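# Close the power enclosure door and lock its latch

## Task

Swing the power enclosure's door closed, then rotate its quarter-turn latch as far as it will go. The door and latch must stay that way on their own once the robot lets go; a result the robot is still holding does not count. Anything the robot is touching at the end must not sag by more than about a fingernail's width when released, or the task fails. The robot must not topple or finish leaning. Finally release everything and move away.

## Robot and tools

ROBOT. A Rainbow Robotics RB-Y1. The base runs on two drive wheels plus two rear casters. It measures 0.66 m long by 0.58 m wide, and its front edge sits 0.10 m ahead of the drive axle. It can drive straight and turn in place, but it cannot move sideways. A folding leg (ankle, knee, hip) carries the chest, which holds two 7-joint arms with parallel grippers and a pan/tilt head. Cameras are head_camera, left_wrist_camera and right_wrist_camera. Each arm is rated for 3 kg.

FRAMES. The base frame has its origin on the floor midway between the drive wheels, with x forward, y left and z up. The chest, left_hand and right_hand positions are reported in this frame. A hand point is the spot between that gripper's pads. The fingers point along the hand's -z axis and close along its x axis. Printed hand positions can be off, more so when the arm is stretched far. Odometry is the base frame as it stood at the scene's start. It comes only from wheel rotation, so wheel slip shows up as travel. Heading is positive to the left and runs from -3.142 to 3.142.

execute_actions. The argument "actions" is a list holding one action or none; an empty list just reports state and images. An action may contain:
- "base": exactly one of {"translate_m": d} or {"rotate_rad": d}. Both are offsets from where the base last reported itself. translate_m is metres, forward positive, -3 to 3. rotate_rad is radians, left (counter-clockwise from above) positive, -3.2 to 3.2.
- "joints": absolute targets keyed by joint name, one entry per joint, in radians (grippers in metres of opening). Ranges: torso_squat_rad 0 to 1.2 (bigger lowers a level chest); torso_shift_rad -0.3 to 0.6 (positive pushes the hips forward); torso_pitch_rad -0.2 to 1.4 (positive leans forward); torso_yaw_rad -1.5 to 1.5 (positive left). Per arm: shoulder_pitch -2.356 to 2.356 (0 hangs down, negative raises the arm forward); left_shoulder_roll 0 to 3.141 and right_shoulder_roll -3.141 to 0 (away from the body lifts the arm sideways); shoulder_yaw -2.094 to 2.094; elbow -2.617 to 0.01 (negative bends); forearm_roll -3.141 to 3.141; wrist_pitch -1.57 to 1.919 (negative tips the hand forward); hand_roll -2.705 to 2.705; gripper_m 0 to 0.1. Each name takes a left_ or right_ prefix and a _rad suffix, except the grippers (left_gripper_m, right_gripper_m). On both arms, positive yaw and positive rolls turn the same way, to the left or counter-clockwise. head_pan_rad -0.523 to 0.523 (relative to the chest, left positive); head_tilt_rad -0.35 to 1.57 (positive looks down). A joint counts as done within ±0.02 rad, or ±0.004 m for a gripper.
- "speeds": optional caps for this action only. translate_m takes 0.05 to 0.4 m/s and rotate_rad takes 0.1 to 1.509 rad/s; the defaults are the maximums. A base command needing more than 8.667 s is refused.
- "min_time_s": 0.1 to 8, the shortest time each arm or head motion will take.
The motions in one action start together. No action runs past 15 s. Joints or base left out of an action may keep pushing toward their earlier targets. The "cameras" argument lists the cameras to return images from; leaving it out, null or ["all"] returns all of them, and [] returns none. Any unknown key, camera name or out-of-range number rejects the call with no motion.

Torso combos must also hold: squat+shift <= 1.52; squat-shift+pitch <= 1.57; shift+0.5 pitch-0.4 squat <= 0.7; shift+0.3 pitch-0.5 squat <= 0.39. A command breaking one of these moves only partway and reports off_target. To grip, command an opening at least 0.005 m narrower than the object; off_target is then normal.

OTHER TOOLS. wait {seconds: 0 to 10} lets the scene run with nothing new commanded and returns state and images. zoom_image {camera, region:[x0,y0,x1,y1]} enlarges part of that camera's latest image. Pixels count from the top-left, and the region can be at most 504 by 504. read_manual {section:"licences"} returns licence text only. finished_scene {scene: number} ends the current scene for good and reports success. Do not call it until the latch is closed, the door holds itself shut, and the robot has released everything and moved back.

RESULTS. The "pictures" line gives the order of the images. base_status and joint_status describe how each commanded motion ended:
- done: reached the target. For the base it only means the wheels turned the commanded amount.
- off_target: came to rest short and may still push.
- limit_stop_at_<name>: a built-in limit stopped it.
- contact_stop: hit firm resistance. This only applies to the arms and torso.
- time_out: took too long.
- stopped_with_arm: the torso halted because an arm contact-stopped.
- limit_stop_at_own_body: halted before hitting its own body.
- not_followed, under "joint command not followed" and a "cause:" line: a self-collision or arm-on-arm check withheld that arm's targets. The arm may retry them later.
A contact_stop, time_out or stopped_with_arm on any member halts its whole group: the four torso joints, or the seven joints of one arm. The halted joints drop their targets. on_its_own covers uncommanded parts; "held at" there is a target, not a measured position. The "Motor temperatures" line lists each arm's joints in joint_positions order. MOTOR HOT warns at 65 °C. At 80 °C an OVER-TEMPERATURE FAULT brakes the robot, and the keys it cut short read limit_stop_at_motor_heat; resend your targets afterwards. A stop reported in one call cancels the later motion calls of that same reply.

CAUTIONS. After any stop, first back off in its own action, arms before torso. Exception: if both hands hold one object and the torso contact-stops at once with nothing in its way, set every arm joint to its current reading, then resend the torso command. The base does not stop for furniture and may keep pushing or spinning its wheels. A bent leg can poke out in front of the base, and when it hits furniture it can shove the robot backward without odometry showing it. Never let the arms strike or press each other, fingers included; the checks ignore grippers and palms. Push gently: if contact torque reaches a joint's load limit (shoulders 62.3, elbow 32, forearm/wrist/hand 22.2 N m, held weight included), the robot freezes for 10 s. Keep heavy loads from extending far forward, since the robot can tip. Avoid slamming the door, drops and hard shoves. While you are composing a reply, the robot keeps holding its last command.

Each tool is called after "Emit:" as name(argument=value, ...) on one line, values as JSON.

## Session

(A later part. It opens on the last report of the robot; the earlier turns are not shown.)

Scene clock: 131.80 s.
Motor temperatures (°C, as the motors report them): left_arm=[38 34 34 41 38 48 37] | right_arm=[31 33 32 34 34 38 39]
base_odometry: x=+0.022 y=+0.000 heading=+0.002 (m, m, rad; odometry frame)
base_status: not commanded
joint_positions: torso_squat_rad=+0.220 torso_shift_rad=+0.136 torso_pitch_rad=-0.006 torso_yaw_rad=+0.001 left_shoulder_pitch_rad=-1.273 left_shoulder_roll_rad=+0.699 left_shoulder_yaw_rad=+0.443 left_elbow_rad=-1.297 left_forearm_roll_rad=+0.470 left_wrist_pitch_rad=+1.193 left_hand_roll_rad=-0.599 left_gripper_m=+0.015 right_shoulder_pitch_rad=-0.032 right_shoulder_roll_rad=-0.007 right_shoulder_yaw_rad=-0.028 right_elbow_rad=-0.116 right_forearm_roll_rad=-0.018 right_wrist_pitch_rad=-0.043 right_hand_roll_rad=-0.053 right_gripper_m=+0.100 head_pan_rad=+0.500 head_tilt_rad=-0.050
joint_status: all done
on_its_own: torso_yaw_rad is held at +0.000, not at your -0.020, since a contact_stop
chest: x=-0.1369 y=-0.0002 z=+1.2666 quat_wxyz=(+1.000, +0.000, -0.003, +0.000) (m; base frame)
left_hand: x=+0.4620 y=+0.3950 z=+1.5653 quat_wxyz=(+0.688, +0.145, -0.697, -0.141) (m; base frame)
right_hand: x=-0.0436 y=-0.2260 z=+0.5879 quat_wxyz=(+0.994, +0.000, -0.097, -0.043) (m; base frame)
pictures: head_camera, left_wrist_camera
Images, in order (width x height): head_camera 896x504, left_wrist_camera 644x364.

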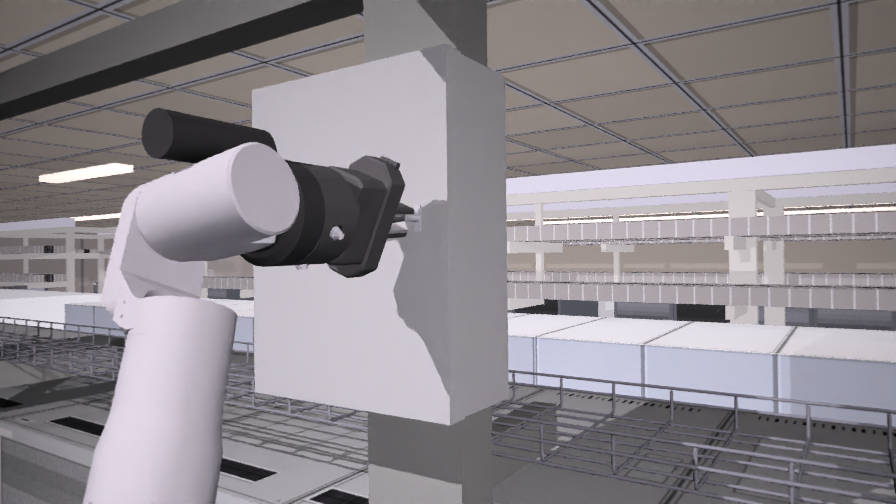

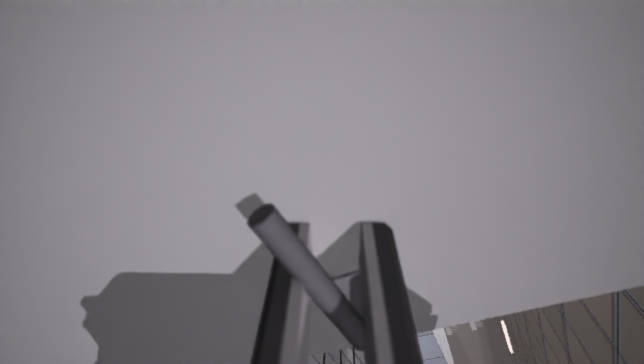

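Emit:
execute_actions(actions=[{"joints":{"left_hand_roll_rad":-0.1,"left_gripper_m":0.03,"left_elbow_rad":-1.354,"left_wrist_pitch_rad":1.243}}], cameras=[])

Emit:
execute_actions(actions=[{"joints":{"torso_shift_rad":0.08}}], cameras=[])

Emit:
execute_actions(actions=[{"joints":{"left_gripper_m":0,"torso_yaw_rad":0.045,"left_shoulder_pitch_rad":-1.31,"left_wrist_pitch_rad":1.27,"left_hand_roll_rad":0.1,"torso_pitch_rad":0}}], cameras=[])

Emit:
execute_actions(actions=[{"joints":{"torso_shift_rad":0.175}}], cameras=["head_camera","left_wrist_camera"])

Scene clock: 135.50 s.
Motor temperatures (°C, as the motors report them): left_arm=[38 34 34 41 38 47 37] | right_arm=[31 33 32 34 34 38 39]
base_odometry: x=+0.023 y=+0.000 heading=+0.001 (m, m, rad; odometry frame)
base_status: not commanded
joint_positions: torso_squat_rad=+0.220 torso_shift_rad=+0.138 torso_pitch_rad=-0.002 torso_yaw_rad=+0.000 left_shoulder_pitch_rad=-1.272 left_shoulder_roll_rad=+0.699 left_shoulder_yaw_rad=+0.442 left_elbow_rad=-1.354 left_forearm_roll_rad=+0.469 left_wrist_pitch_rad=+1.243 left_hand_roll_rad=-0.100 left_gripper_m=+0.030 right_shoulder_pitch_rad=-0.032 right_shoulder_roll_rad=-0.007 right_shoulder_yaw_rad=-0.028 right_elbow_rad=-0.116 right_forearm_roll_rad=-0.018 right_wrist_pitch_rad=-0.043 right_hand_roll_rad=-0.053 right_gripper_m=+0.100 head_pan_rad=+0.500 head_tilt_rad=-0.050
joint_status: all done
on_its_own: torso_yaw_rad is held at +0.000, not at your -0.020, since a contact_stop
chest: x=-0.1348 y=+0.0002 z=+1.2666 quat_wxyz=(+1.000, +0.000, -0.001, +0.000) (m; base frame)
left_hand: x=+0.4541 y=+0.3878 z=+1.5696 quat_wxyz=(+0.703, -0.026, -0.710, +0.021) (m; base frame)
right_hand: x=-0.0438 y=-0.2261 z=+0.5877 quat_wxyz=(+0.994, -0.001, -0.096, -0.044) (m; base frame)
pictures: none
No camera images: the call's "cameras" was empty. Leave "cameras" out to get every camera's image.

Scene clock: 136.67 s.
Motor temperatures (°C, as the motors report them): left_arm=[38 34 34 41 38 47 37] | right_arm=[31 33 32 34 34 38 39]
base_odometry: x=+0.023 y=+0.000 heading=+0.001 (m, m, rad; odometry frame)
base_status: not commanded
joint_positions: torso_squat_rad=+0.220 torso_shift_rad=+0.080 torso_pitch_rad=-0.002 torso_yaw_rad=+0.000 left_shoulder_pitch_rad=-1.272 left_shoulder_roll_rad=+0.699 left_shoulder_yaw_rad=+0.442 left_elbow_rad=-1.354 left_forearm_roll_rad=+0.469 left_wrist_pitch_rad=+1.243 left_hand_roll_rad=-0.100 left_gripper_m=+0.030 right_shoulder_pitch_rad=-0.032 right_shoulder_roll_rad=-0.007 right_shoulder_yaw_rad=-0.028 right_elbow_rad=-0.116 right_forearm_roll_rad=-0.018 right_wrist_pitch_rad=-0.043 right_hand_roll_rad=-0.053 right_gripper_m=+0.100 head_pan_rad=+0.500 head_tilt_rad=-0.050
joint_status: all done
on_its_own: torso_yaw_rad is held at +0.000, not at your -0.020, since a contact_stop
chest: x=-0.1741 y=+0.0002 z=+1.2709 quat_wxyz=(+1.000, +0.000, -0.001, +0.000) (m; base frame)
left_hand: x=+0.4148 y=+0.3878 z=+1.5739 quat_wxyz=(+0.703, -0.026, -0.710, +0.021) (m; base frame)
right_hand: x=-0.0831 y=-0.2261 z=+0.5920 quat_wxyz=(+0.994, -0.001, -0.096, -0.044) (m; base frame)
pictures: none
No camera images: the call's "cameras" was empty. Leave "cameras" out to get every camera's image.

Scene clock: 137.60 s.
Motor temperatures (°C, as the motors report them): left_arm=[38 34 34 41 38 47 37] | right_arm=[31 33 32 34 34 38 39]
base_odometry: x=+0.023 y=+0.000 heading=+0.001 (m, m, rad; odometry frame)
base_status: not commanded
joint_positions: torso_squat_rad=+0.220 torso_shift_rad=+0.080 torso_pitch_rad=+0.000 torso_yaw_rad=+0.045 left_shoulder_pitch_rad=-1.309 left_shoulder_roll_rad=+0.699 left_shoulder_yaw_rad=+0.442 left_elbow_rad=-1.354 left_forearm_roll_rad=+0.469 left_wrist_pitch_rad=+1.270 left_hand_roll_rad=+0.100 left_gripper_m=+0.000 right_shoulder_pitch_rad=-0.032 right_shoulder_roll_rad=-0.007 right_shoulder_yaw_rad=-0.028 right_elbow_rad=-0.116 right_forearm_roll_rad=-0.018 right_wrist_pitch_rad=-0.043 right_hand_roll_rad=-0.053 right_gripper_m=+0.100 head_pan_rad=+0.500 head_tilt_rad=-0.050
joint_status: all done
chest: x=-0.1735 y=+0.0002 z=+1.2709 quat_wxyz=(+1.000, +0.000, +0.000, +0.023) (m; base frame)
left_hand: x=+0.3926 y=+0.4049 z=+1.5871 quat_wxyz=(+0.694, -0.087, -0.707, +0.100) (m; base frame)
right_hand: x=-0.0738 y=-0.2218 z=+0.5918 quat_wxyz=(+0.995, +0.001, -0.095, -0.021) (m; base frame)
pictures: none
No camera images: the call's "cameras" was empty. Leave "cameras" out to get every camera's image.

Scene clock: 139.03 s.
Motor temperatures (°C, as the motors report them): left_arm=[38 34 34 41 38 46 37] | right_arm=[31 33 32 34 34 38 39]
base_odometry: x=+0.023 y=+0.000 heading=+0.001 (m, m, rad; odometry frame)
base_status: not commanded
joint_positions: torso_squat_rad=+0.220 torso_shift_rad=+0.175 torso_pitch_rad=+0.000 torso_yaw_rad=+0.045 left_shoulder_pitch_rad=-1.311 left_shoulder_roll_rad=+0.699 left_shoulder_yaw_rad=+0.442 left_elbow_rad=-1.355 left_forearm_roll_rad=+0.469 left_wrist_pitch_rad=+1.270 left_hand_roll_rad=+0.100 left_gripper_m=+0.000 right_shoulder_pitch_rad=-0.032 right_shoulder_roll_rad=-0.007 right_shoulder_yaw_rad=-0.028 right_elbow_rad=-0.116 right_forearm_roll_rad=-0.018 right_wrist_pitch_rad=-0.043 right_hand_roll_rad=-0.053 right_gripper_m=+0.100 head_pan_rad=+0.500 head_tilt_rad=-0.050
joint_status: all done
chest: x=-0.1092 y=+0.0001 z=+1.2626 quat_wxyz=(+1.000, +0.000, +0.000, +0.023) (m; base frame)
left_hand: x=+0.4565 y=+0.4047 z=+1.5800 quat_wxyz=(+0.693, -0.087, -0.708, +0.100) (m; base frame)
right_hand: x=-0.0095 y=-0.2218 z=+0.5835 quat_wxyz=(+0.995, +0.001, -0.095, -0.021) (m; base frame)
pictures: head_camera, left_wrist_camera
Images, in order (width x height): head_camera 896x504, left_wrist_camera 644x364.

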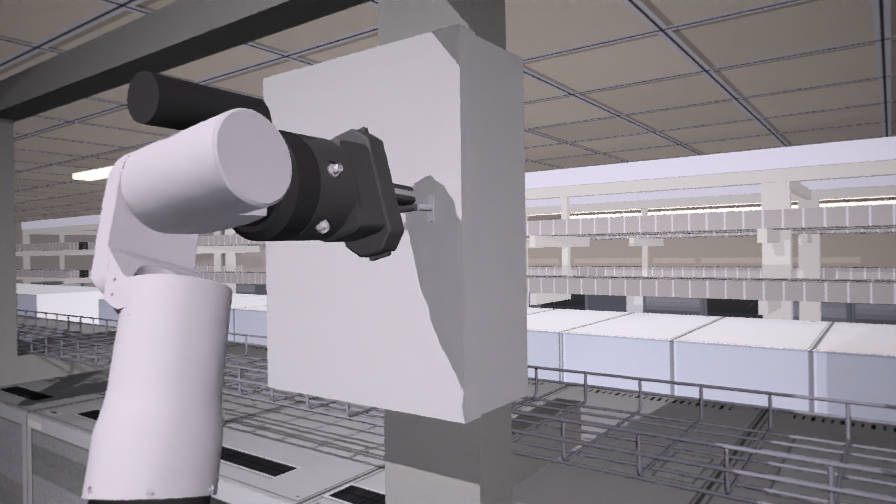

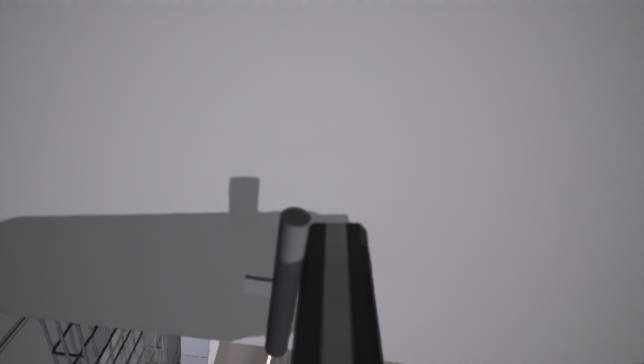

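Touching. Move outward a bit and press down.

Emit:
execute_actions(actions=[{"joints":{"torso_shift_rad":0.19,"torso_yaw_rad":0.06,"torso_squat_rad":0.31,"left_hand_roll_rad":0.2}}], cameras=["left_wrist_camera"])

Emit:
execute_actions(actions=[{"joints":{"torso_shift_rad":0.193,"torso_squat_rad":0.36,"left_hand_roll_rad":0.3}}], cameras=["head_camera","left_wrist_camera"])

Scene clock: 140.73 s.
Motor temperatures (°C, as the motors report them): left_arm=[38 34 34 41 38 47 37] | right_arm=[31 33 32 34 34 38 39]
base_odometry: x=+0.023 y=+0.000 heading=+0.001 (m, m, rad; odometry frame)
base_status: not commanded
joint_positions: torso_squat_rad=+0.310 torso_shift_rad=+0.189 torso_pitch_rad=-0.003 torso_yaw_rad=+0.060 left_shoulder_pitch_rad=-1.322 left_shoulder_roll_rad=+0.702 left_shoulder_yaw_rad=+0.443 left_elbow_rad=-1.361 left_forearm_roll_rad=+0.470 left_wrist_pitch_rad=+1.265 left_hand_roll_rad=+0.200 left_gripper_m=+0.000 right_shoulder_pitch_rad=-0.032 right_shoulder_roll_rad=-0.007 right_shoulder_yaw_rad=-0.028 right_elbow_rad=-0.116 right_forearm_roll_rad=-0.018 right_wrist_pitch_rad=-0.043 right_hand_roll_rad=-0.053 right_gripper_m=+0.100 head_pan_rad=+0.500 head_tilt_rad=-0.050
joint_status: all done
chest: x=-0.1039 y=-0.0007 z=+1.2446 quat_wxyz=(+1.000, +0.001, -0.002, +0.030) (m; base frame)
left_hand: x=+0.4505 y=+0.4105 z=+1.5744 quat_wxyz=(+0.678, -0.117, -0.713, +0.136) (m; base frame)
right_hand: x=+0.0011 y=-0.2200 z=+0.5655 quat_wxyz=(+0.995, +0.003, -0.096, -0.014) (m; base frame)
pictures: left_wrist_camera
Images, in order (width x height): left_wrist_camera 644x364.

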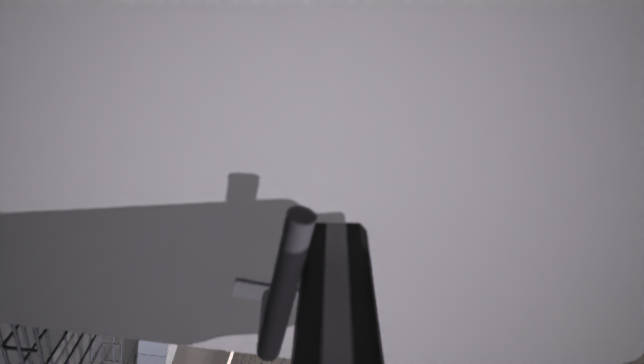

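Scene clock: 151.00 s.
Motor temperatures (°C, as the motors report them): left_arm=[37 34 34 41 38 46 37] | right_arm=[31 33 32 34 34 38 39]
TORQUE FAULT: left_wrist_pitch_rad reached its load limit. The robot stopped for 10 seconds, dropped its targets and accepts commands again. The stop added 9.4 s to the call and to motion_time.
base_odometry: x=+0.023 y=+0.000 heading=+0.001 (m, m, rad; odometry frame)
base_status: not commanded
joint_positions: torso_squat_rad=+0.335 torso_shift_rad=+0.189 torso_pitch_rad=-0.006 torso_yaw_rad=+0.060 left_shoulder_pitch_rad=-1.327 left_shoulder_roll_rad=+0.705 left_shoulder_yaw_rad=+0.444 left_elbow_rad=-1.364 left_forearm_roll_rad=+0.470 left_wrist_pitch_rad=+1.263 left_hand_roll_rad=+0.294 left_gripper_m=+0.000 right_shoulder_pitch_rad=-0.033 right_shoulder_roll_rad=-0.007 right_shoulder_yaw_rad=-0.028 right_elbow_rad=-0.116 right_forearm_roll_rad=-0.018 right_wrist_pitch_rad=-0.043 right_hand_roll_rad=-0.053 right_gripper_m=+0.100 head_pan_rad=+0.500 head_tilt_rad=-0.050
joint_status: torso_squat_rad torque_fault (moved +0.025 of +0.050); the others done
on_its_own: torso_squat_rad is held at +0.335, not at your +0.360, since a torque_fault
chest: x=-0.1054 y=-0.0002 z=+1.2392 quat_wxyz=(+1.000, +0.000, -0.003, +0.030) (m; base frame)
left_hand: x=+0.4458 y=+0.4116 z=+1.5748 quat_wxyz=(+0.666, -0.151, -0.711, +0.167) (m; base frame)
right_hand: x=+0.0013 y=-0.2202 z=+0.5605 quat_wxyz=(+0.995, +0.002, -0.097, -0.014) (m; base frame)
pictures: head_camera, left_wrist_camera
Images, in order (width x height): head_camera 896x504, left_wrist_camera 644x364.

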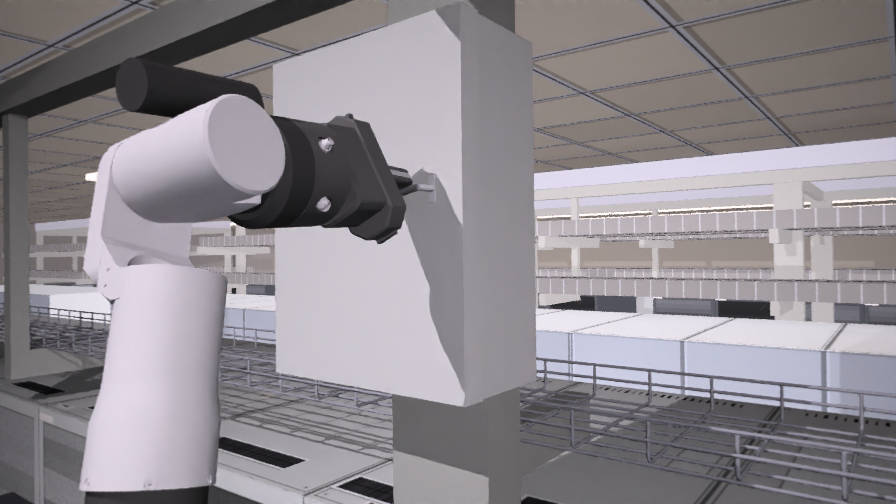

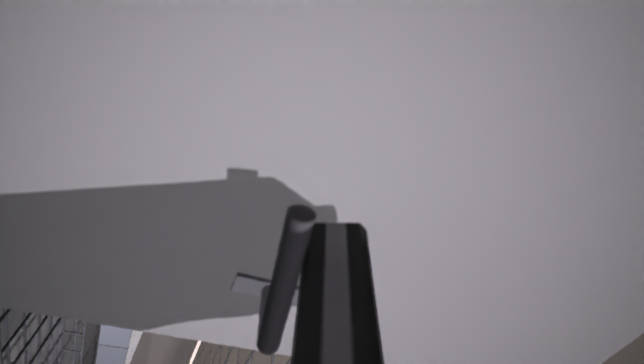

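Emit:
execute_actions(actions=[{"joints":{"left_shoulder_pitch_rad":-1.345}}], cameras=[])

Emit:
execute_actions(actions=[{"joints":{"torso_squat_rad":0.2,"torso_shift_rad":0.09,"torso_pitch_rad":0}}], cameras=[])

Emit:
execute_actions(actions=[{"joints":{"left_gripper_m":0.04,"torso_yaw_rad":0.02,"torso_shift_rad":0.07,"left_hand_roll_rad":-0.1,"left_shoulder_pitch_rad":-1.264,"left_shoulder_roll_rad":0.7,"left_shoulder_yaw_rad":0.442,"left_elbow_rad":-1.354,"left_forearm_roll_rad":0.466,"left_wrist_pitch_rad":1.243}}], cameras=["head_camera","left_wrist_camera"])

Emit:
execute_actions(actions=[{"joints":{"torso_shift_rad":0.148}}], cameras=[])

Emit:
execute_actions(actions=[{"joints":{"left_gripper_m":0}}], cameras=[])

Emit:
execute_actions(actions=[{"joints":{"left_hand_roll_rad":-0.35,"left_shoulder_pitch_rad":-1.28},"min_time_s":1}], cameras=["head_camera","left_wrist_camera"])

Scene clock: 153.63 s.
Motor temperatures (°C, as the motors report them): left_arm=[37 34 34 41 37 45 37] | right_arm=[31 33 32 34 34 38 39]
base_odometry: x=+0.023 y=+0.000 heading=+0.001 (m, m, rad; odometry frame)
base_status: not commanded
joint_positions: torso_squat_rad=+0.335 torso_shift_rad=+0.190 torso_pitch_rad=-0.004 torso_yaw_rad=+0.060 left_shoulder_pitch_rad=-1.345 left_shoulder_roll_rad=+0.703 left_shoulder_yaw_rad=+0.444 left_elbow_rad=-1.361 left_forearm_roll_rad=+0.469 left_wrist_pitch_rad=+1.265 left_hand_roll_rad=+0.294 left_gripper_m=+0.000 right_shoulder_pitch_rad=-0.033 right_shoulder_roll_rad=-0.007 right_shoulder_yaw_rad=-0.028 right_elbow_rad=-0.116 right_forearm_roll_rad=-0.018 right_wrist_pitch_rad=-0.043 right_hand_roll_rad=-0.053 right_gripper_m=+0.100 head_pan_rad=+0.500 head_tilt_rad=-0.050
joint_status: all done
on_its_own: torso_squat_rad is held at +0.335, not at your +0.360, since a torque_fault
chest: x=-0.1047 y=+0.0001 z=+1.2391 quat_wxyz=(+1.000, +0.000, -0.002, +0.030) (m; base frame)
left_hand: x=+0.4448 y=+0.4077 z=+1.5820 quat_wxyz=(+0.663, -0.155, -0.714, +0.164) (m; base frame)
right_hand: x=+0.0012 y=-0.2203 z=+0.5605 quat_wxyz=(+0.995, +0.002, -0.097, -0.014) (m; base frame)
pictures: none
No camera images: the call's "cameras" was empty. Leave "cameras" out to get every camera's image.

Scene clock: 155.07 s.
Motor temperatures (°C, as the motors report them): left_arm=[37 34 34 41 37 45 37] | right_arm=[31 33 32 34 34 38 39]
base_odometry: x=+0.023 y=+0.000 heading=+0.001 (m, m, rad; odometry frame)
base_status: not commanded
joint_positions: torso_squat_rad=+0.200 torso_shift_rad=+0.090 torso_pitch_rad=+0.000 torso_yaw_rad=+0.060 left_shoulder_pitch_rad=-1.345 left_shoulder_roll_rad=+0.703 left_shoulder_yaw_rad=+0.444 left_elbow_rad=-1.361 left_forearm_roll_rad=+0.469 left_wrist_pitch_rad=+1.265 left_hand_roll_rad=+0.294 left_gripper_m=+0.000 right_shoulder_pitch_rad=-0.033 right_shoulder_roll_rad=-0.007 right_shoulder_yaw_rad=-0.028 right_elbow_rad=-0.116 right_forearm_roll_rad=-0.018 right_wrist_pitch_rad=-0.043 right_hand_roll_rad=-0.053 right_gripper_m=+0.100 head_pan_rad=+0.500 head_tilt_rad=-0.050
joint_status: all done
chest: x=-0.1664 y=+0.0001 z=+1.2732 quat_wxyz=(+1.000, +0.000, +0.000, +0.030) (m; base frame)
left_hand: x=+0.3847 y=+0.4077 z=+1.6135 quat_wxyz=(+0.664, -0.155, -0.712, +0.164) (m; base frame)
right_hand: x=-0.0635 y=-0.2203 z=+0.5941 quat_wxyz=(+0.995, +0.002, -0.095, -0.014) (m; base frame)
pictures: none
No camera images: the call's "cameras" was empty. Leave "cameras" out to get every camera's image.

Scene clock: 155.97 s.
Motor temperatures (°C, as the motors report them): left_arm=[37 34 34 41 37 45 37] | right_arm=[31 33 32 34 34 38 39]
base_odometry: x=+0.023 y=+0.000 heading=+0.001 (m, m, rad; odometry frame)
base_status: not commanded
joint_positions: torso_squat_rad=+0.200 torso_shift_rad=+0.070 torso_pitch_rad=+0.000 torso_yaw_rad=+0.020 left_shoulder_pitch_rad=-1.264 left_shoulder_roll_rad=+0.700 left_shoulder_yaw_rad=+0.442 left_elbow_rad=-1.354 left_forearm_roll_rad=+0.466 left_wrist_pitch_rad=+1.243 left_hand_roll_rad=-0.100 left_gripper_m=+0.040 right_shoulder_pitch_rad=-0.032 right_shoulder_roll_rad=-0.007 right_shoulder_yaw_rad=-0.028 right_elbow_rad=-0.116 right_forearm_roll_rad=-0.018 right_wrist_pitch_rad=-0.043 right_hand_roll_rad=-0.053 right_gripper_m=+0.100 head_pan_rad=+0.500 head_tilt_rad=-0.050
joint_status: all done
chest: x=-0.1800 y=+0.0001 z=+1.2743 quat_wxyz=(+1.000, +0.000, +0.000, +0.010) (m; base frame)
left_hand: x=+0.4024 y=+0.4022 z=+1.5720 quat_wxyz=(+0.706, -0.016, -0.707, +0.030) (m; base frame)
right_hand: x=-0.0860 y=-0.2242 z=+0.5952 quat_wxyz=(+0.995, +0.000, -0.095, -0.034) (m; base frame)
pictures: head_camera, left_wrist_camera
Images, in order (width x height): head_camera 896x504, left_wrist_camera 644x364.

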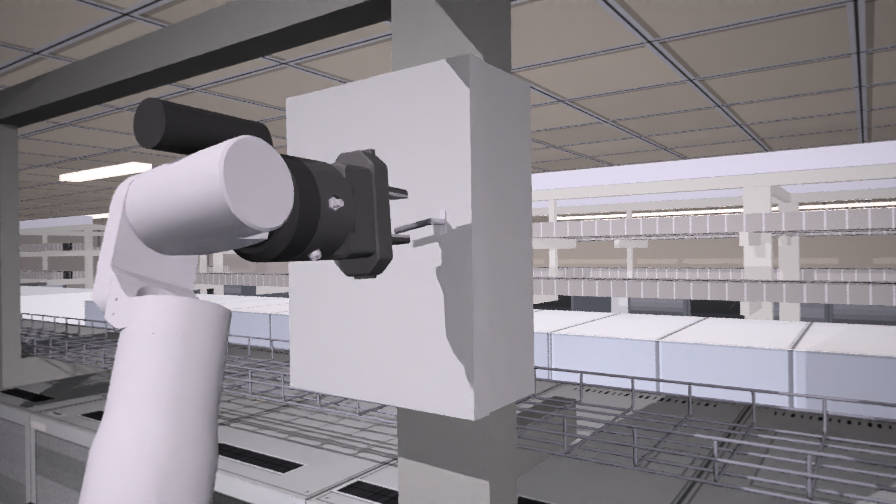

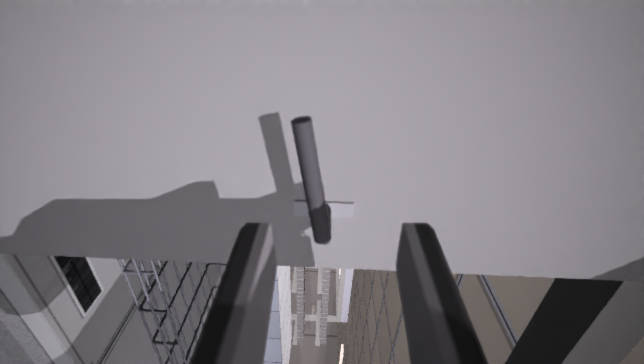

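Scene clock: 157.27 s.
Motor temperatures (°C, as the motors report them): left_arm=[37 34 34 41 37 45 37] | right_arm=[31 33 32 34 34 38 39]
base_odometry: x=+0.023 y=+0.000 heading=+0.001 (m, m, rad; odometry frame)
base_status: not commanded
joint_positions: torso_squat_rad=+0.200 torso_shift_rad=+0.148 torso_pitch_rad=+0.000 torso_yaw_rad=+0.020 left_shoulder_pitch_rad=-1.264 left_shoulder_roll_rad=+0.700 left_shoulder_yaw_rad=+0.442 left_elbow_rad=-1.354 left_forearm_roll_rad=+0.466 left_wrist_pitch_rad=+1.243 left_hand_roll_rad=-0.100 left_gripper_m=+0.040 right_shoulder_pitch_rad=-0.033 right_shoulder_roll_rad=-0.007 right_shoulder_yaw_rad=-0.028 right_elbow_rad=-0.116 right_forearm_roll_rad=-0.018 right_wrist_pitch_rad=-0.043 right_hand_roll_rad=-0.053 right_gripper_m=+0.100 head_pan_rad=+0.500 head_tilt_rad=-0.050
joint_status: all done
chest: x=-0.1268 y=+0.0001 z=+1.2685 quat_wxyz=(+1.000, +0.000, +0.000, +0.010) (m; base frame)
left_hand: x=+0.4557 y=+0.4022 z=+1.5661 quat_wxyz=(+0.706, -0.016, -0.707, +0.030) (m; base frame)
right_hand: x=-0.0328 y=-0.2242 z=+0.5893 quat_wxyz=(+0.995, +0.000, -0.095, -0.034) (m; base frame)
pictures: none
No camera images: the call's "cameras" was empty. Leave "cameras" out to get every camera's image.

Scene clock: 158.13 s.
Motor temperatures (°C, as the motors report them): left_arm=[37 34 34 41 37 45 37] | right_arm=[31 33 32 34 34 38 39]
base_odometry: x=+0.023 y=+0.000 heading=+0.001 (m, m, rad; odometry frame)
base_status: not commanded
joint_positions: torso_squat_rad=+0.200 torso_shift_rad=+0.148 torso_pitch_rad=+0.000 torso_yaw_rad=+0.020 left_shoulder_pitch_rad=-1.263 left_shoulder_roll_rad=+0.699 left_shoulder_yaw_rad=+0.442 left_elbow_rad=-1.353 left_forearm_roll_rad=+0.466 left_wrist_pitch_rad=+1.244 left_hand_roll_rad=-0.100 left_gripper_m=+0.008 right_shoulder_pitch_rad=-0.033 right_shoulder_roll_rad=-0.007 right_shoulder_yaw_rad=-0.028 right_elbow_rad=-0.116 right_forearm_roll_rad=-0.018 right_wrist_pitch_rad=-0.043 right_hand_roll_rad=-0.053 right_gripper_m=+0.100 head_pan_rad=+0.500 head_tilt_rad=-0.050
joint_status: left_gripper_m off_target (ended at +0.008, target +0.000)
chest: x=-0.1267 y=+0.0001 z=+1.2685 quat_wxyz=(+1.000, +0.000, +0.000, +0.010) (m; base frame)
left_hand: x=+0.4563 y=+0.4021 z=+1.5648 quat_wxyz=(+0.707, -0.017, -0.706, +0.030) (m; base frame)
right_hand: x=-0.0328 y=-0.2243 z=+0.5893 quat_wxyz=(+0.995, +0.000, -0.095, -0.034) (m; base frame)
pictures: none
No camera images: the call's "cameras" was empty. Leave "cameras" out to get every camera's image.

Scene clock: 159.43 s.
Motor temperatures (°C, as the motors report them): left_arm=[38 34 34 41 37 45 37] | right_arm=[31 33 32 34 34 38 39]
base_odometry: x=+0.023 y=+0.000 heading=+0.001 (m, m, rad; odometry frame)
base_status: not commanded
joint_positions: torso_squat_rad=+0.200 torso_shift_rad=+0.149 torso_pitch_rad=+0.001 torso_yaw_rad=+0.020 left_shoulder_pitch_rad=-1.273 left_shoulder_roll_rad=+0.698 left_shoulder_yaw_rad=+0.442 left_elbow_rad=-1.350 left_forearm_roll_rad=+0.466 left_wrist_pitch_rad=+1.245 left_hand_roll_rad=-0.349 left_gripper_m=+0.012 right_shoulder_pitch_rad=-0.033 right_shoulder_roll_rad=-0.007 right_shoulder_yaw_rad=-0.028 right_elbow_rad=-0.116 right_forearm_roll_rad=-0.018 right_wrist_pitch_rad=-0.043 right_hand_roll_rad=-0.053 right_gripper_m=+0.100 head_pan_rad=+0.500 head_tilt_rad=-0.050
joint_status: all done
chest: x=-0.1261 y=+0.0005 z=+1.2684 quat_wxyz=(+1.000, +0.000, +0.001, +0.010) (m; base frame)
left_hand: x=+0.4569 y=+0.4001 z=+1.5677 quat_wxyz=(+0.704, +0.069, -0.704, -0.059) (m; base frame)
right_hand: x=-0.0330 y=-0.2244 z=+0.5894 quat_wxyz=(+0.995, +0.000, -0.094, -0.034) (m; base frame)
pictures: head_camera, left_wrist_camera
Images, in order (width x height): head_camera 896x504, left_wrist_camera 644x364.

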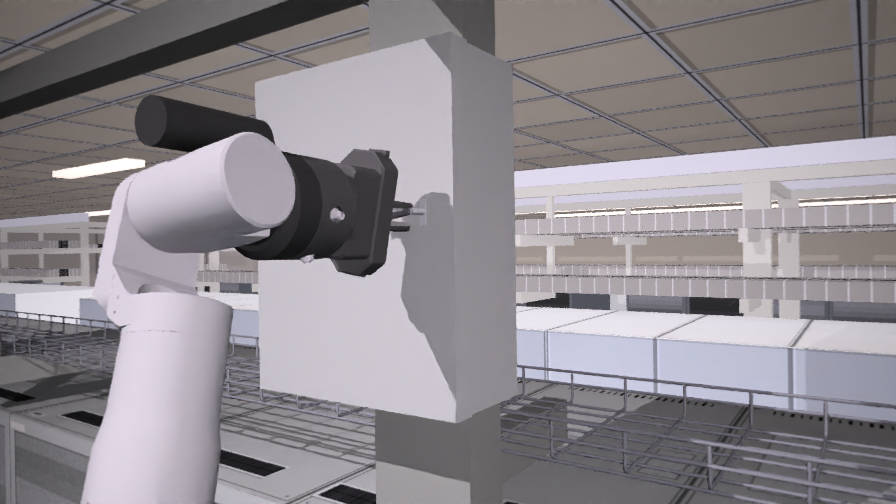

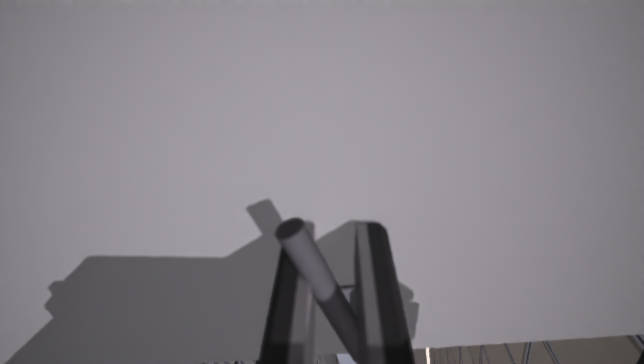

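Emit:
zoom_image(camera="head_camera", region=[420,20,520,90])

Emit:
zoom_image(camera="head_camera", region=[430,370,530,440])

Region (420, 20, 520, 90) of head_camera's 896x504 image, scaled by 5.040, with more detail than that image has; it fills the top 353 rows of this view, and the rest is white.

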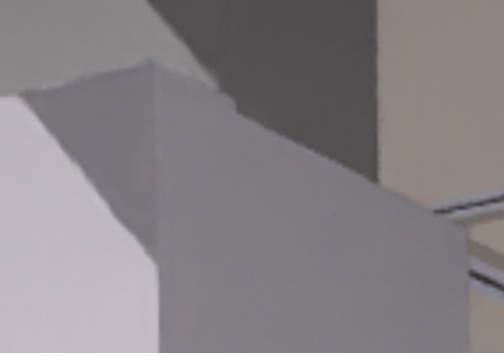

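Region (430, 370, 530, 440) of head_camera's 896x504 image, scaled by 5.040, with more detail than that image has; it fills the top 353 rows of this view, and the rest is white.

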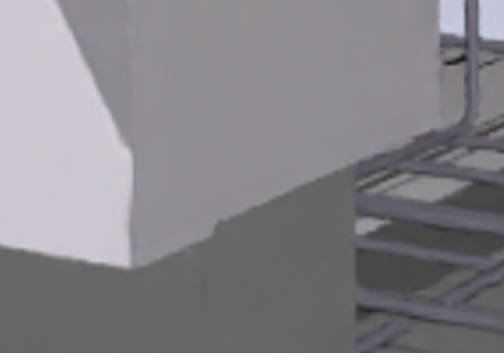

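Emit:
execute_actions(actions=[{"joints":{"left_hand_roll_rad":0.0,"left_gripper_m":0.062,"left_shoulder_pitch_rad":-1.266,"torso_shift_rad":0.12}}], cameras=[])

Emit:
execute_actions(actions=[{"joints":{"torso_yaw_rad":-0.025,"torso_squat_rad":0.23,"left_hand_roll_rad":0.5}}], cameras=["left_wrist_camera"])

Emit:
execute_actions(actions=[{"joints":{"torso_shift_rad":0.14}}], cameras=["head_camera","left_wrist_camera"])

Scene clock: 164.13 s.
Motor temperatures (°C, as the motors report them): left_arm=[39 34 34 42 37 46 37] | right_arm=[31 33 32 34 34 38 39]
base_odometry: x=+0.023 y=+0.000 heading=+0.001 (m, m, rad; odometry frame)
base_status: not commanded
joint_positions: torso_squat_rad=+0.200 torso_shift_rad=+0.120 torso_pitch_rad=+0.000 torso_yaw_rad=+0.020 left_shoulder_pitch_rad=-1.266 left_shoulder_roll_rad=+0.700 left_shoulder_yaw_rad=+0.442 left_elbow_rad=-1.354 left_forearm_roll_rad=+0.466 left_wrist_pitch_rad=+1.243 left_hand_roll_rad=+0.000 left_gripper_m=+0.062 right_shoulder_pitch_rad=-0.032 right_shoulder_roll_rad=-0.007 right_shoulder_yaw_rad=-0.028 right_elbow_rad=-0.116 right_forearm_roll_rad=-0.018 right_wrist_pitch_rad=-0.043 right_hand_roll_rad=-0.053 right_gripper_m=+0.100 head_pan_rad=+0.500 head_tilt_rad=-0.050
joint_status: all done
chest: x=-0.1459 y=+0.0002 z=+1.2710 quat_wxyz=(+1.000, +0.000, +0.000, +0.010) (m; base frame)
left_hand: x=+0.4366 y=+0.4016 z=+1.5694 quat_wxyz=(+0.704, -0.052, -0.706, +0.065) (m; base frame)
right_hand: x=-0.0519 y=-0.2242 z=+0.5919 quat_wxyz=(+0.995, +0.000, -0.095, -0.034) (m; base frame)
pictures: none
No camera images: the call's "cameras" was empty. Leave "cameras" out to get every camera's image.

Scene clock: 165.07 s.
Motor temperatures (°C, as the motors report them): left_arm=[39 34 34 42 37 45 37] | right_arm=[31 33 32 34 34 38 39]
base_odometry: x=+0.023 y=+0.000 heading=+0.001 (m, m, rad; odometry frame)
base_status: not commanded
joint_positions: torso_squat_rad=+0.230 torso_shift_rad=+0.120 torso_pitch_rad=+0.000 torso_yaw_rad=-0.025 left_shoulder_pitch_rad=-1.266 left_shoulder_roll_rad=+0.700 left_shoulder_yaw_rad=+0.442 left_elbow_rad=-1.354 left_forearm_roll_rad=+0.466 left_wrist_pitch_rad=+1.243 left_hand_roll_rad=+0.500 left_gripper_m=+0.062 right_shoulder_pitch_rad=-0.032 right_shoulder_roll_rad=-0.007 right_shoulder_yaw_rad=-0.028 right_elbow_rad=-0.116 right_forearm_roll_rad=-0.018 right_wrist_pitch_rad=-0.043 right_hand_roll_rad=-0.053 right_gripper_m=+0.100 head_pan_rad=+0.500 head_tilt_rad=-0.050
joint_status: all done
chest: x=-0.1465 y=+0.0002 z=+1.2666 quat_wxyz=(+1.000, +0.000, +0.000, -0.012) (m; base frame)
left_hand: x=+0.4533 y=+0.3751 z=+1.5651 quat_wxyz=(+0.671, -0.240, -0.666, +0.222) (m; base frame)
right_hand: x=-0.0626 y=-0.2282 z=+0.5875 quat_wxyz=(+0.994, -0.002, -0.095, -0.056) (m; base frame)
pictures: left_wrist_camera
Images, in order (width x height): left_wrist_camera 644x364.

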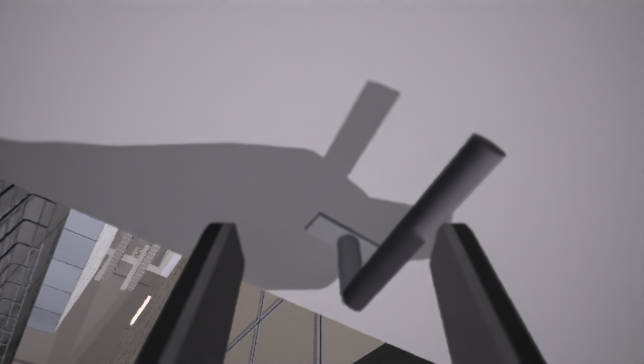

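Scene clock: 165.97 s.
Motor temperatures (°C, as the motors report them): left_arm=[39 34 34 42 37 45 37] | right_arm=[31 33 32 34 34 38 39]
base_odometry: x=+0.022 y=+0.000 heading=+0.002 (m, m, rad; odometry frame)
base_status: not commanded
joint_positions: torso_squat_rad=+0.231 torso_shift_rad=+0.135 torso_pitch_rad=-0.007 torso_yaw_rad=-0.023 left_shoulder_pitch_rad=-1.266 left_shoulder_roll_rad=+0.700 left_shoulder_yaw_rad=+0.442 left_elbow_rad=-1.355 left_forearm_roll_rad=+0.466 left_wrist_pitch_rad=+1.244 left_hand_roll_rad=+0.500 left_gripper_m=+0.062 right_shoulder_pitch_rad=-0.033 right_shoulder_roll_rad=-0.007 right_shoulder_yaw_rad=-0.028 right_elbow_rad=-0.116 right_forearm_roll_rad=-0.018 right_wrist_pitch_rad=-0.043 right_hand_roll_rad=-0.053 right_gripper_m=+0.100 head_pan_rad=+0.500 head_tilt_rad=-0.050
joint_status: torso_shift_rad contact_stop (moved +0.015 of +0.020)
chest: x=-0.1386 y=+0.0002 z=+1.2651 quat_wxyz=(+1.000, +0.000, -0.004, -0.012) (m; base frame)
left_hand: x=+0.4581 y=+0.3762 z=+1.5682 quat_wxyz=(+0.668, -0.240, -0.669, +0.222) (m; base frame)
right_hand: x=-0.0493 y=-0.2281 z=+0.5867 quat_wxyz=(+0.994, -0.002, -0.098, -0.055) (m; base frame)
pictures: head_camera, left_wrist_camera
Images, in order (width x height): head_camera 896x504, left_wrist_camera 644x364.

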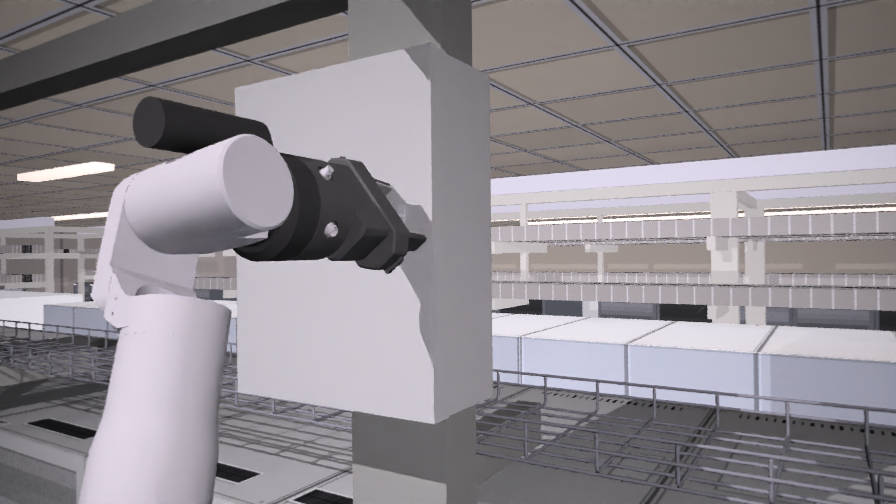

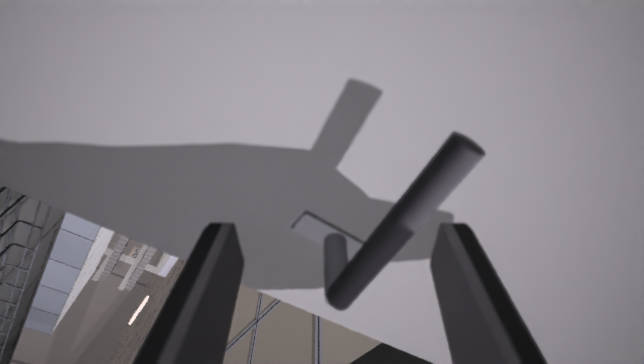

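Emit:
execute_actions(actions=[{"joints":{"left_hand_roll_rad":1.05},"min_time_s":2}], cameras=["left_wrist_camera"])

Emit:
execute_actions(actions=[{"joints":{"left_hand_roll_rad":1.3},"min_time_s":1.5}], cameras=["head_camera","left_wrist_camera"])

Scene clock: 168.97 s.
Motor temperatures (°C, as the motors report them): left_arm=[39 34 34 42 37 45 37] | right_arm=[31 33 32 34 34 38 39]
base_odometry: x=+0.022 y=+0.000 heading=+0.002 (m, m, rad; odometry frame)
base_status: not commanded
joint_positions: torso_squat_rad=+0.231 torso_shift_rad=+0.135 torso_pitch_rad=-0.007 torso_yaw_rad=-0.023 left_shoulder_pitch_rad=-1.265 left_shoulder_roll_rad=+0.701 left_shoulder_yaw_rad=+0.443 left_elbow_rad=-1.354 left_forearm_roll_rad=+0.466 left_wrist_pitch_rad=+1.244 left_hand_roll_rad=+1.050 left_gripper_m=+0.062 right_shoulder_pitch_rad=-0.033 right_shoulder_roll_rad=-0.007 right_shoulder_yaw_rad=-0.028 right_elbow_rad=-0.116 right_forearm_roll_rad=-0.018 right_wrist_pitch_rad=-0.043 right_hand_roll_rad=-0.053 right_gripper_m=+0.100 head_pan_rad=+0.500 head_tilt_rad=-0.050
joint_status: all done
chest: x=-0.1385 y=+0.0005 z=+1.2651 quat_wxyz=(+1.000, +0.000, -0.004, -0.012) (m; base frame)
left_hand: x=+0.4581 y=+0.3779 z=+1.5673 quat_wxyz=(+0.583, -0.412, -0.578, +0.396) (m; base frame)
right_hand: x=-0.0493 y=-0.2281 z=+0.5868 quat_wxyz=(+0.994, -0.002, -0.098, -0.055) (m; base frame)
pictures: left_wrist_camera
Images, in order (width x height): left_wrist_camera 644x364.

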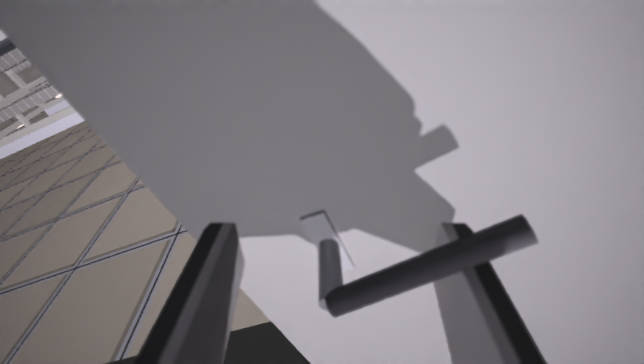

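Scene clock: 170.77 s.
Motor temperatures (°C, as the motors report them): left_arm=[39 34 34 42 37 45 37] | right_arm=[31 33 32 34 34 38 39]
base_odometry: x=+0.023 y=+0.000 heading=+0.002 (m, m, rad; odometry frame)
base_status: not commanded
joint_positions: torso_squat_rad=+0.231 torso_shift_rad=+0.135 torso_pitch_rad=-0.007 torso_yaw_rad=-0.023 left_shoulder_pitch_rad=-1.269 left_shoulder_roll_rad=+0.703 left_shoulder_yaw_rad=+0.443 left_elbow_rad=-1.356 left_forearm_roll_rad=+0.465 left_wrist_pitch_rad=+1.241 left_hand_roll_rad=+1.299 left_gripper_m=+0.063 right_shoulder_pitch_rad=-0.033 right_shoulder_roll_rad=-0.007 right_shoulder_yaw_rad=-0.028 right_elbow_rad=-0.116 right_forearm_roll_rad=-0.018 right_wrist_pitch_rad=-0.043 right_hand_roll_rad=-0.053 right_gripper_m=+0.100 head_pan_rad=+0.500 head_tilt_rad=-0.050
joint_status: all done
chest: x=-0.1381 y=+0.0004 z=+1.2651 quat_wxyz=(+1.000, +0.000, -0.003, -0.012) (m; base frame)
left_hand: x=+0.4572 y=+0.3781 z=+1.5713 quat_wxyz=(+0.526, -0.482, -0.525, +0.463) (m; base frame)
right_hand: x=-0.0493 y=-0.2280 z=+0.5866 quat_wxyz=(+0.994, -0.002, -0.098, -0.055) (m; base frame)
pictures: head_camera, left_wrist_camera
Images, in order (width x height): head_camera 896x504, left_wrist_camera 644x364.

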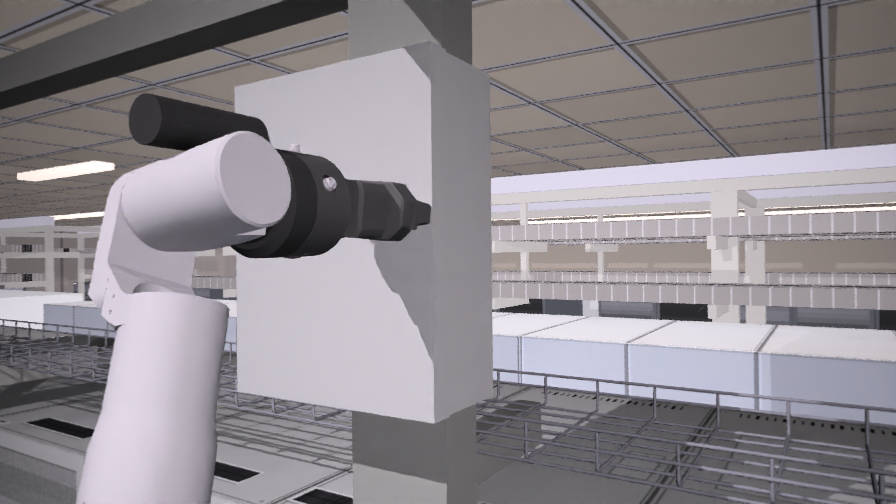

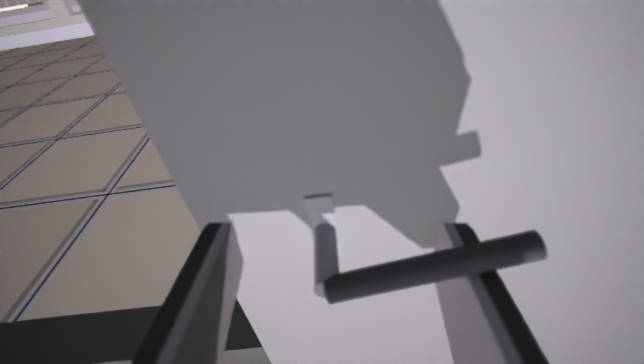

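Emit:
execute_actions(actions=[{"joints":{"torso_shift_rad":0.15,"left_hand_roll_rad":1.2}}], cameras=["left_wrist_camera"])

Scene clock: 172.03 s.
Motor temperatures (°C, as the motors report them): left_arm=[38 34 34 42 37 45 37] | right_arm=[31 33 32 34 34 38 39]
base_odometry: x=+0.022 y=+0.000 heading=+0.002 (m, m, rad; odometry frame)
base_status: not commanded
joint_positions: torso_squat_rad=+0.232 torso_shift_rad=+0.144 torso_pitch_rad=-0.014 torso_yaw_rad=-0.022 left_shoulder_pitch_rad=-1.268 left_shoulder_roll_rad=+0.702 left_shoulder_yaw_rad=+0.443 left_elbow_rad=-1.356 left_forearm_roll_rad=+0.466 left_wrist_pitch_rad=+1.243 left_hand_roll_rad=+1.200 left_gripper_m=+0.062 right_shoulder_pitch_rad=-0.033 right_shoulder_roll_rad=-0.007 right_shoulder_yaw_rad=-0.028 right_elbow_rad=-0.116 right_forearm_roll_rad=-0.018 right_wrist_pitch_rad=-0.043 right_hand_roll_rad=-0.053 right_gripper_m=+0.100 head_pan_rad=+0.500 head_tilt_rad=-0.050
joint_status: torso_shift_rad contact_stop (moved +0.008 of +0.015); the others done
chest: x=-0.1349 y=+0.0002 z=+1.2642 quat_wxyz=(+1.000, +0.000, -0.007, -0.011) (m; base frame)
left_hand: x=+0.4581 y=+0.3777 z=+1.5735 quat_wxyz=(+0.548, -0.457, -0.549, +0.436) (m; base frame)
right_hand: x=-0.0408 y=-0.2280 z=+0.5863 quat_wxyz=(+0.993, -0.001, -0.102, -0.054) (m; base frame)
pictures: left_wrist_camera
Images, in order (width x height): left_wrist_camera 644x364.

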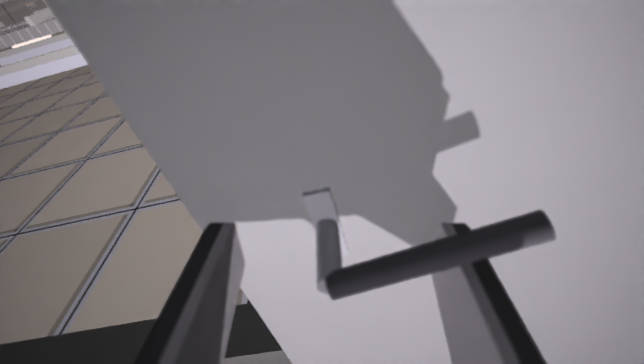

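Emit:
execute_actions(actions=[{"joints":{"torso_shift_rad":0.128,"torso_pitch_rad":0,"left_hand_roll_rad":0.9}}], cameras=[])

Emit:
execute_actions(actions=[{"base":{"translate_m":0.012},"speeds":{"translate_m":0.05}}], cameras=["left_wrist_camera"])

Emit:
execute_actions(actions=[{"joints":{"left_hand_roll_rad":1.3},"min_time_s":1.5}], cameras=["head_camera","left_wrist_camera"])

Scene clock: 174.27 s.
Motor temperatures (°C, as the motors report them): left_arm=[38 34 34 42 37 45 37] | right_arm=[31 33 32 34 34 38 39]
base_odometry: x=+0.023 y=+0.000 heading=+0.001 (m, m, rad; odometry frame)
base_status: not commanded
joint_positions: torso_squat_rad=+0.232 torso_shift_rad=+0.128 torso_pitch_rad=-0.001 torso_yaw_rad=-0.022 left_shoulder_pitch_rad=-1.267 left_shoulder_roll_rad=+0.701 left_shoulder_yaw_rad=+0.443 left_elbow_rad=-1.355 left_forearm_roll_rad=+0.466 left_wrist_pitch_rad=+1.243 left_hand_roll_rad=+0.900 left_gripper_m=+0.062 right_shoulder_pitch_rad=-0.033 right_shoulder_roll_rad=-0.007 right_shoulder_yaw_rad=-0.028 right_elbow_rad=-0.116 right_forearm_roll_rad=-0.018 right_wrist_pitch_rad=-0.043 right_hand_roll_rad=-0.053 right_gripper_m=+0.100 head_pan_rad=+0.500 head_tilt_rad=-0.050
joint_status: all done
chest: x=-0.1414 y=+0.0001 z=+1.2657 quat_wxyz=(+1.000, +0.000, +0.000, -0.011) (m; base frame)
left_hand: x=+0.4567 y=+0.3770 z=+1.5656 quat_wxyz=(+0.612, -0.367, -0.606, +0.352) (m; base frame)
right_hand: x=-0.0565 y=-0.2280 z=+0.5866 quat_wxyz=(+0.994, -0.002, -0.095, -0.055) (m; base frame)
pictures: none
No camera images: the call's "cameras" was empty. Leave "cameras" out to get every camera's image.

Scene clock: 175.27 s.
Motor temperatures (°C, as the motors report them): left_arm=[38 34 34 42 37 45 37] | right_arm=[31 33 32 34 34 38 39]
base_odometry: x=+0.034 y=+0.000 heading=+0.003 (m, m, rad; odometry frame)
base_status: done
joint_positions: torso_squat_rad=+0.232 torso_shift_rad=+0.126 torso_pitch_rad=-0.004 torso_yaw_rad=-0.021 left_shoulder_pitch_rad=-1.265 left_shoulder_roll_rad=+0.701 left_shoulder_yaw_rad=+0.442 left_elbow_rad=-1.357 left_forearm_roll_rad=+0.467 left_wrist_pitch_rad=+1.246 left_hand_roll_rad=+0.900 left_gripper_m=+0.063 right_shoulder_pitch_rad=-0.033 right_shoulder_roll_rad=-0.007 right_shoulder_yaw_rad=-0.028 right_elbow_rad=-0.116 right_forearm_roll_rad=-0.018 right_wrist_pitch_rad=-0.043 right_hand_roll_rad=-0.053 right_gripper_m=+0.100 head_pan_rad=+0.500 head_tilt_rad=-0.050
joint_status: not commanded
chest: x=-0.1441 y=+0.0001 z=+1.2658 quat_wxyz=(+1.000, +0.000, -0.002, -0.011) (m; base frame)
left_hand: x=+0.4524 y=+0.3771 z=+1.5671 quat_wxyz=(+0.612, -0.367, -0.607, +0.351) (m; base frame)
right_hand: x=-0.0565 y=-0.2280 z=+0.5870 quat_wxyz=(+0.994, -0.002, -0.097, -0.054) (m; base frame)
pictures: left_wrist_camera
Images, in order (width x height): left_wrist_camera 644x364.

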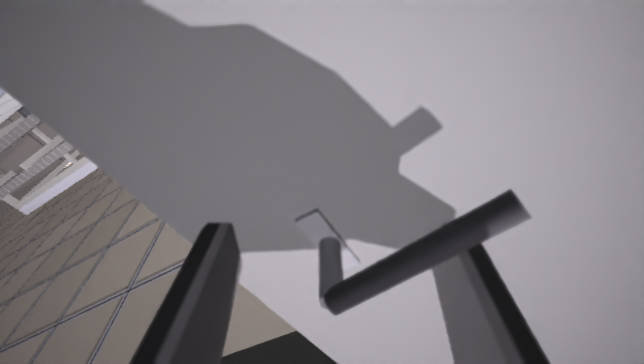

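Scene clock: 177.07 s.
Motor temperatures (°C, as the motors report them): left_arm=[38 34 34 42 37 45 37] | right_arm=[31 33 32 34 34 38 39]
base_odometry: x=+0.034 y=+0.000 heading=+0.003 (m, m, rad; odometry frame)
base_status: not commanded
joint_positions: torso_squat_rad=+0.232 torso_shift_rad=+0.126 torso_pitch_rad=-0.004 torso_yaw_rad=-0.021 left_shoulder_pitch_rad=-1.268 left_shoulder_roll_rad=+0.704 left_shoulder_yaw_rad=+0.444 left_elbow_rad=-1.357 left_forearm_roll_rad=+0.466 left_wrist_pitch_rad=+1.243 left_hand_roll_rad=+1.299 left_gripper_m=+0.062 right_shoulder_pitch_rad=-0.033 right_shoulder_roll_rad=-0.007 right_shoulder_yaw_rad=-0.028 right_elbow_rad=-0.116 right_forearm_roll_rad=-0.018 right_wrist_pitch_rad=-0.043 right_hand_roll_rad=-0.053 right_gripper_m=+0.100 head_pan_rad=+0.500 head_tilt_rad=-0.050
joint_status: all done
chest: x=-0.1435 y=+0.0003 z=+1.2657 quat_wxyz=(+1.000, +0.000, -0.002, -0.011) (m; base frame)
left_hand: x=+0.4516 y=+0.3794 z=+1.5701 quat_wxyz=(+0.527, -0.480, -0.525, +0.465) (m; base frame)
right_hand: x=-0.0563 y=-0.2280 z=+0.5870 quat_wxyz=(+0.994, -0.002, -0.096, -0.054) (m; base frame)
pictures: head_camera, left_wrist_camera
Images, in order (width x height): head_camera 896x504, left_wrist_camera 644x364.

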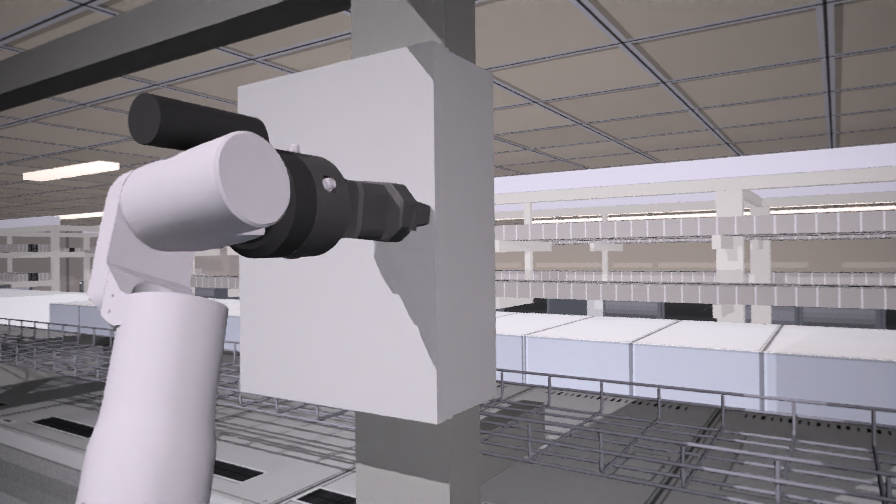

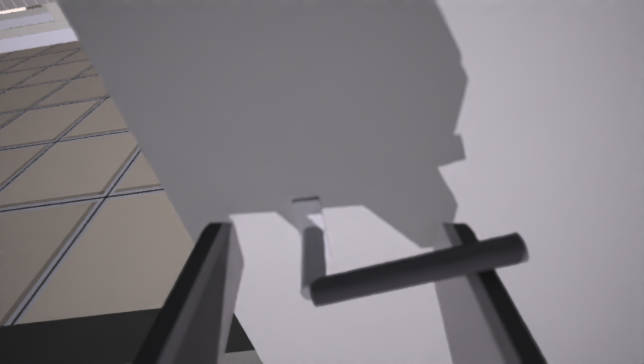

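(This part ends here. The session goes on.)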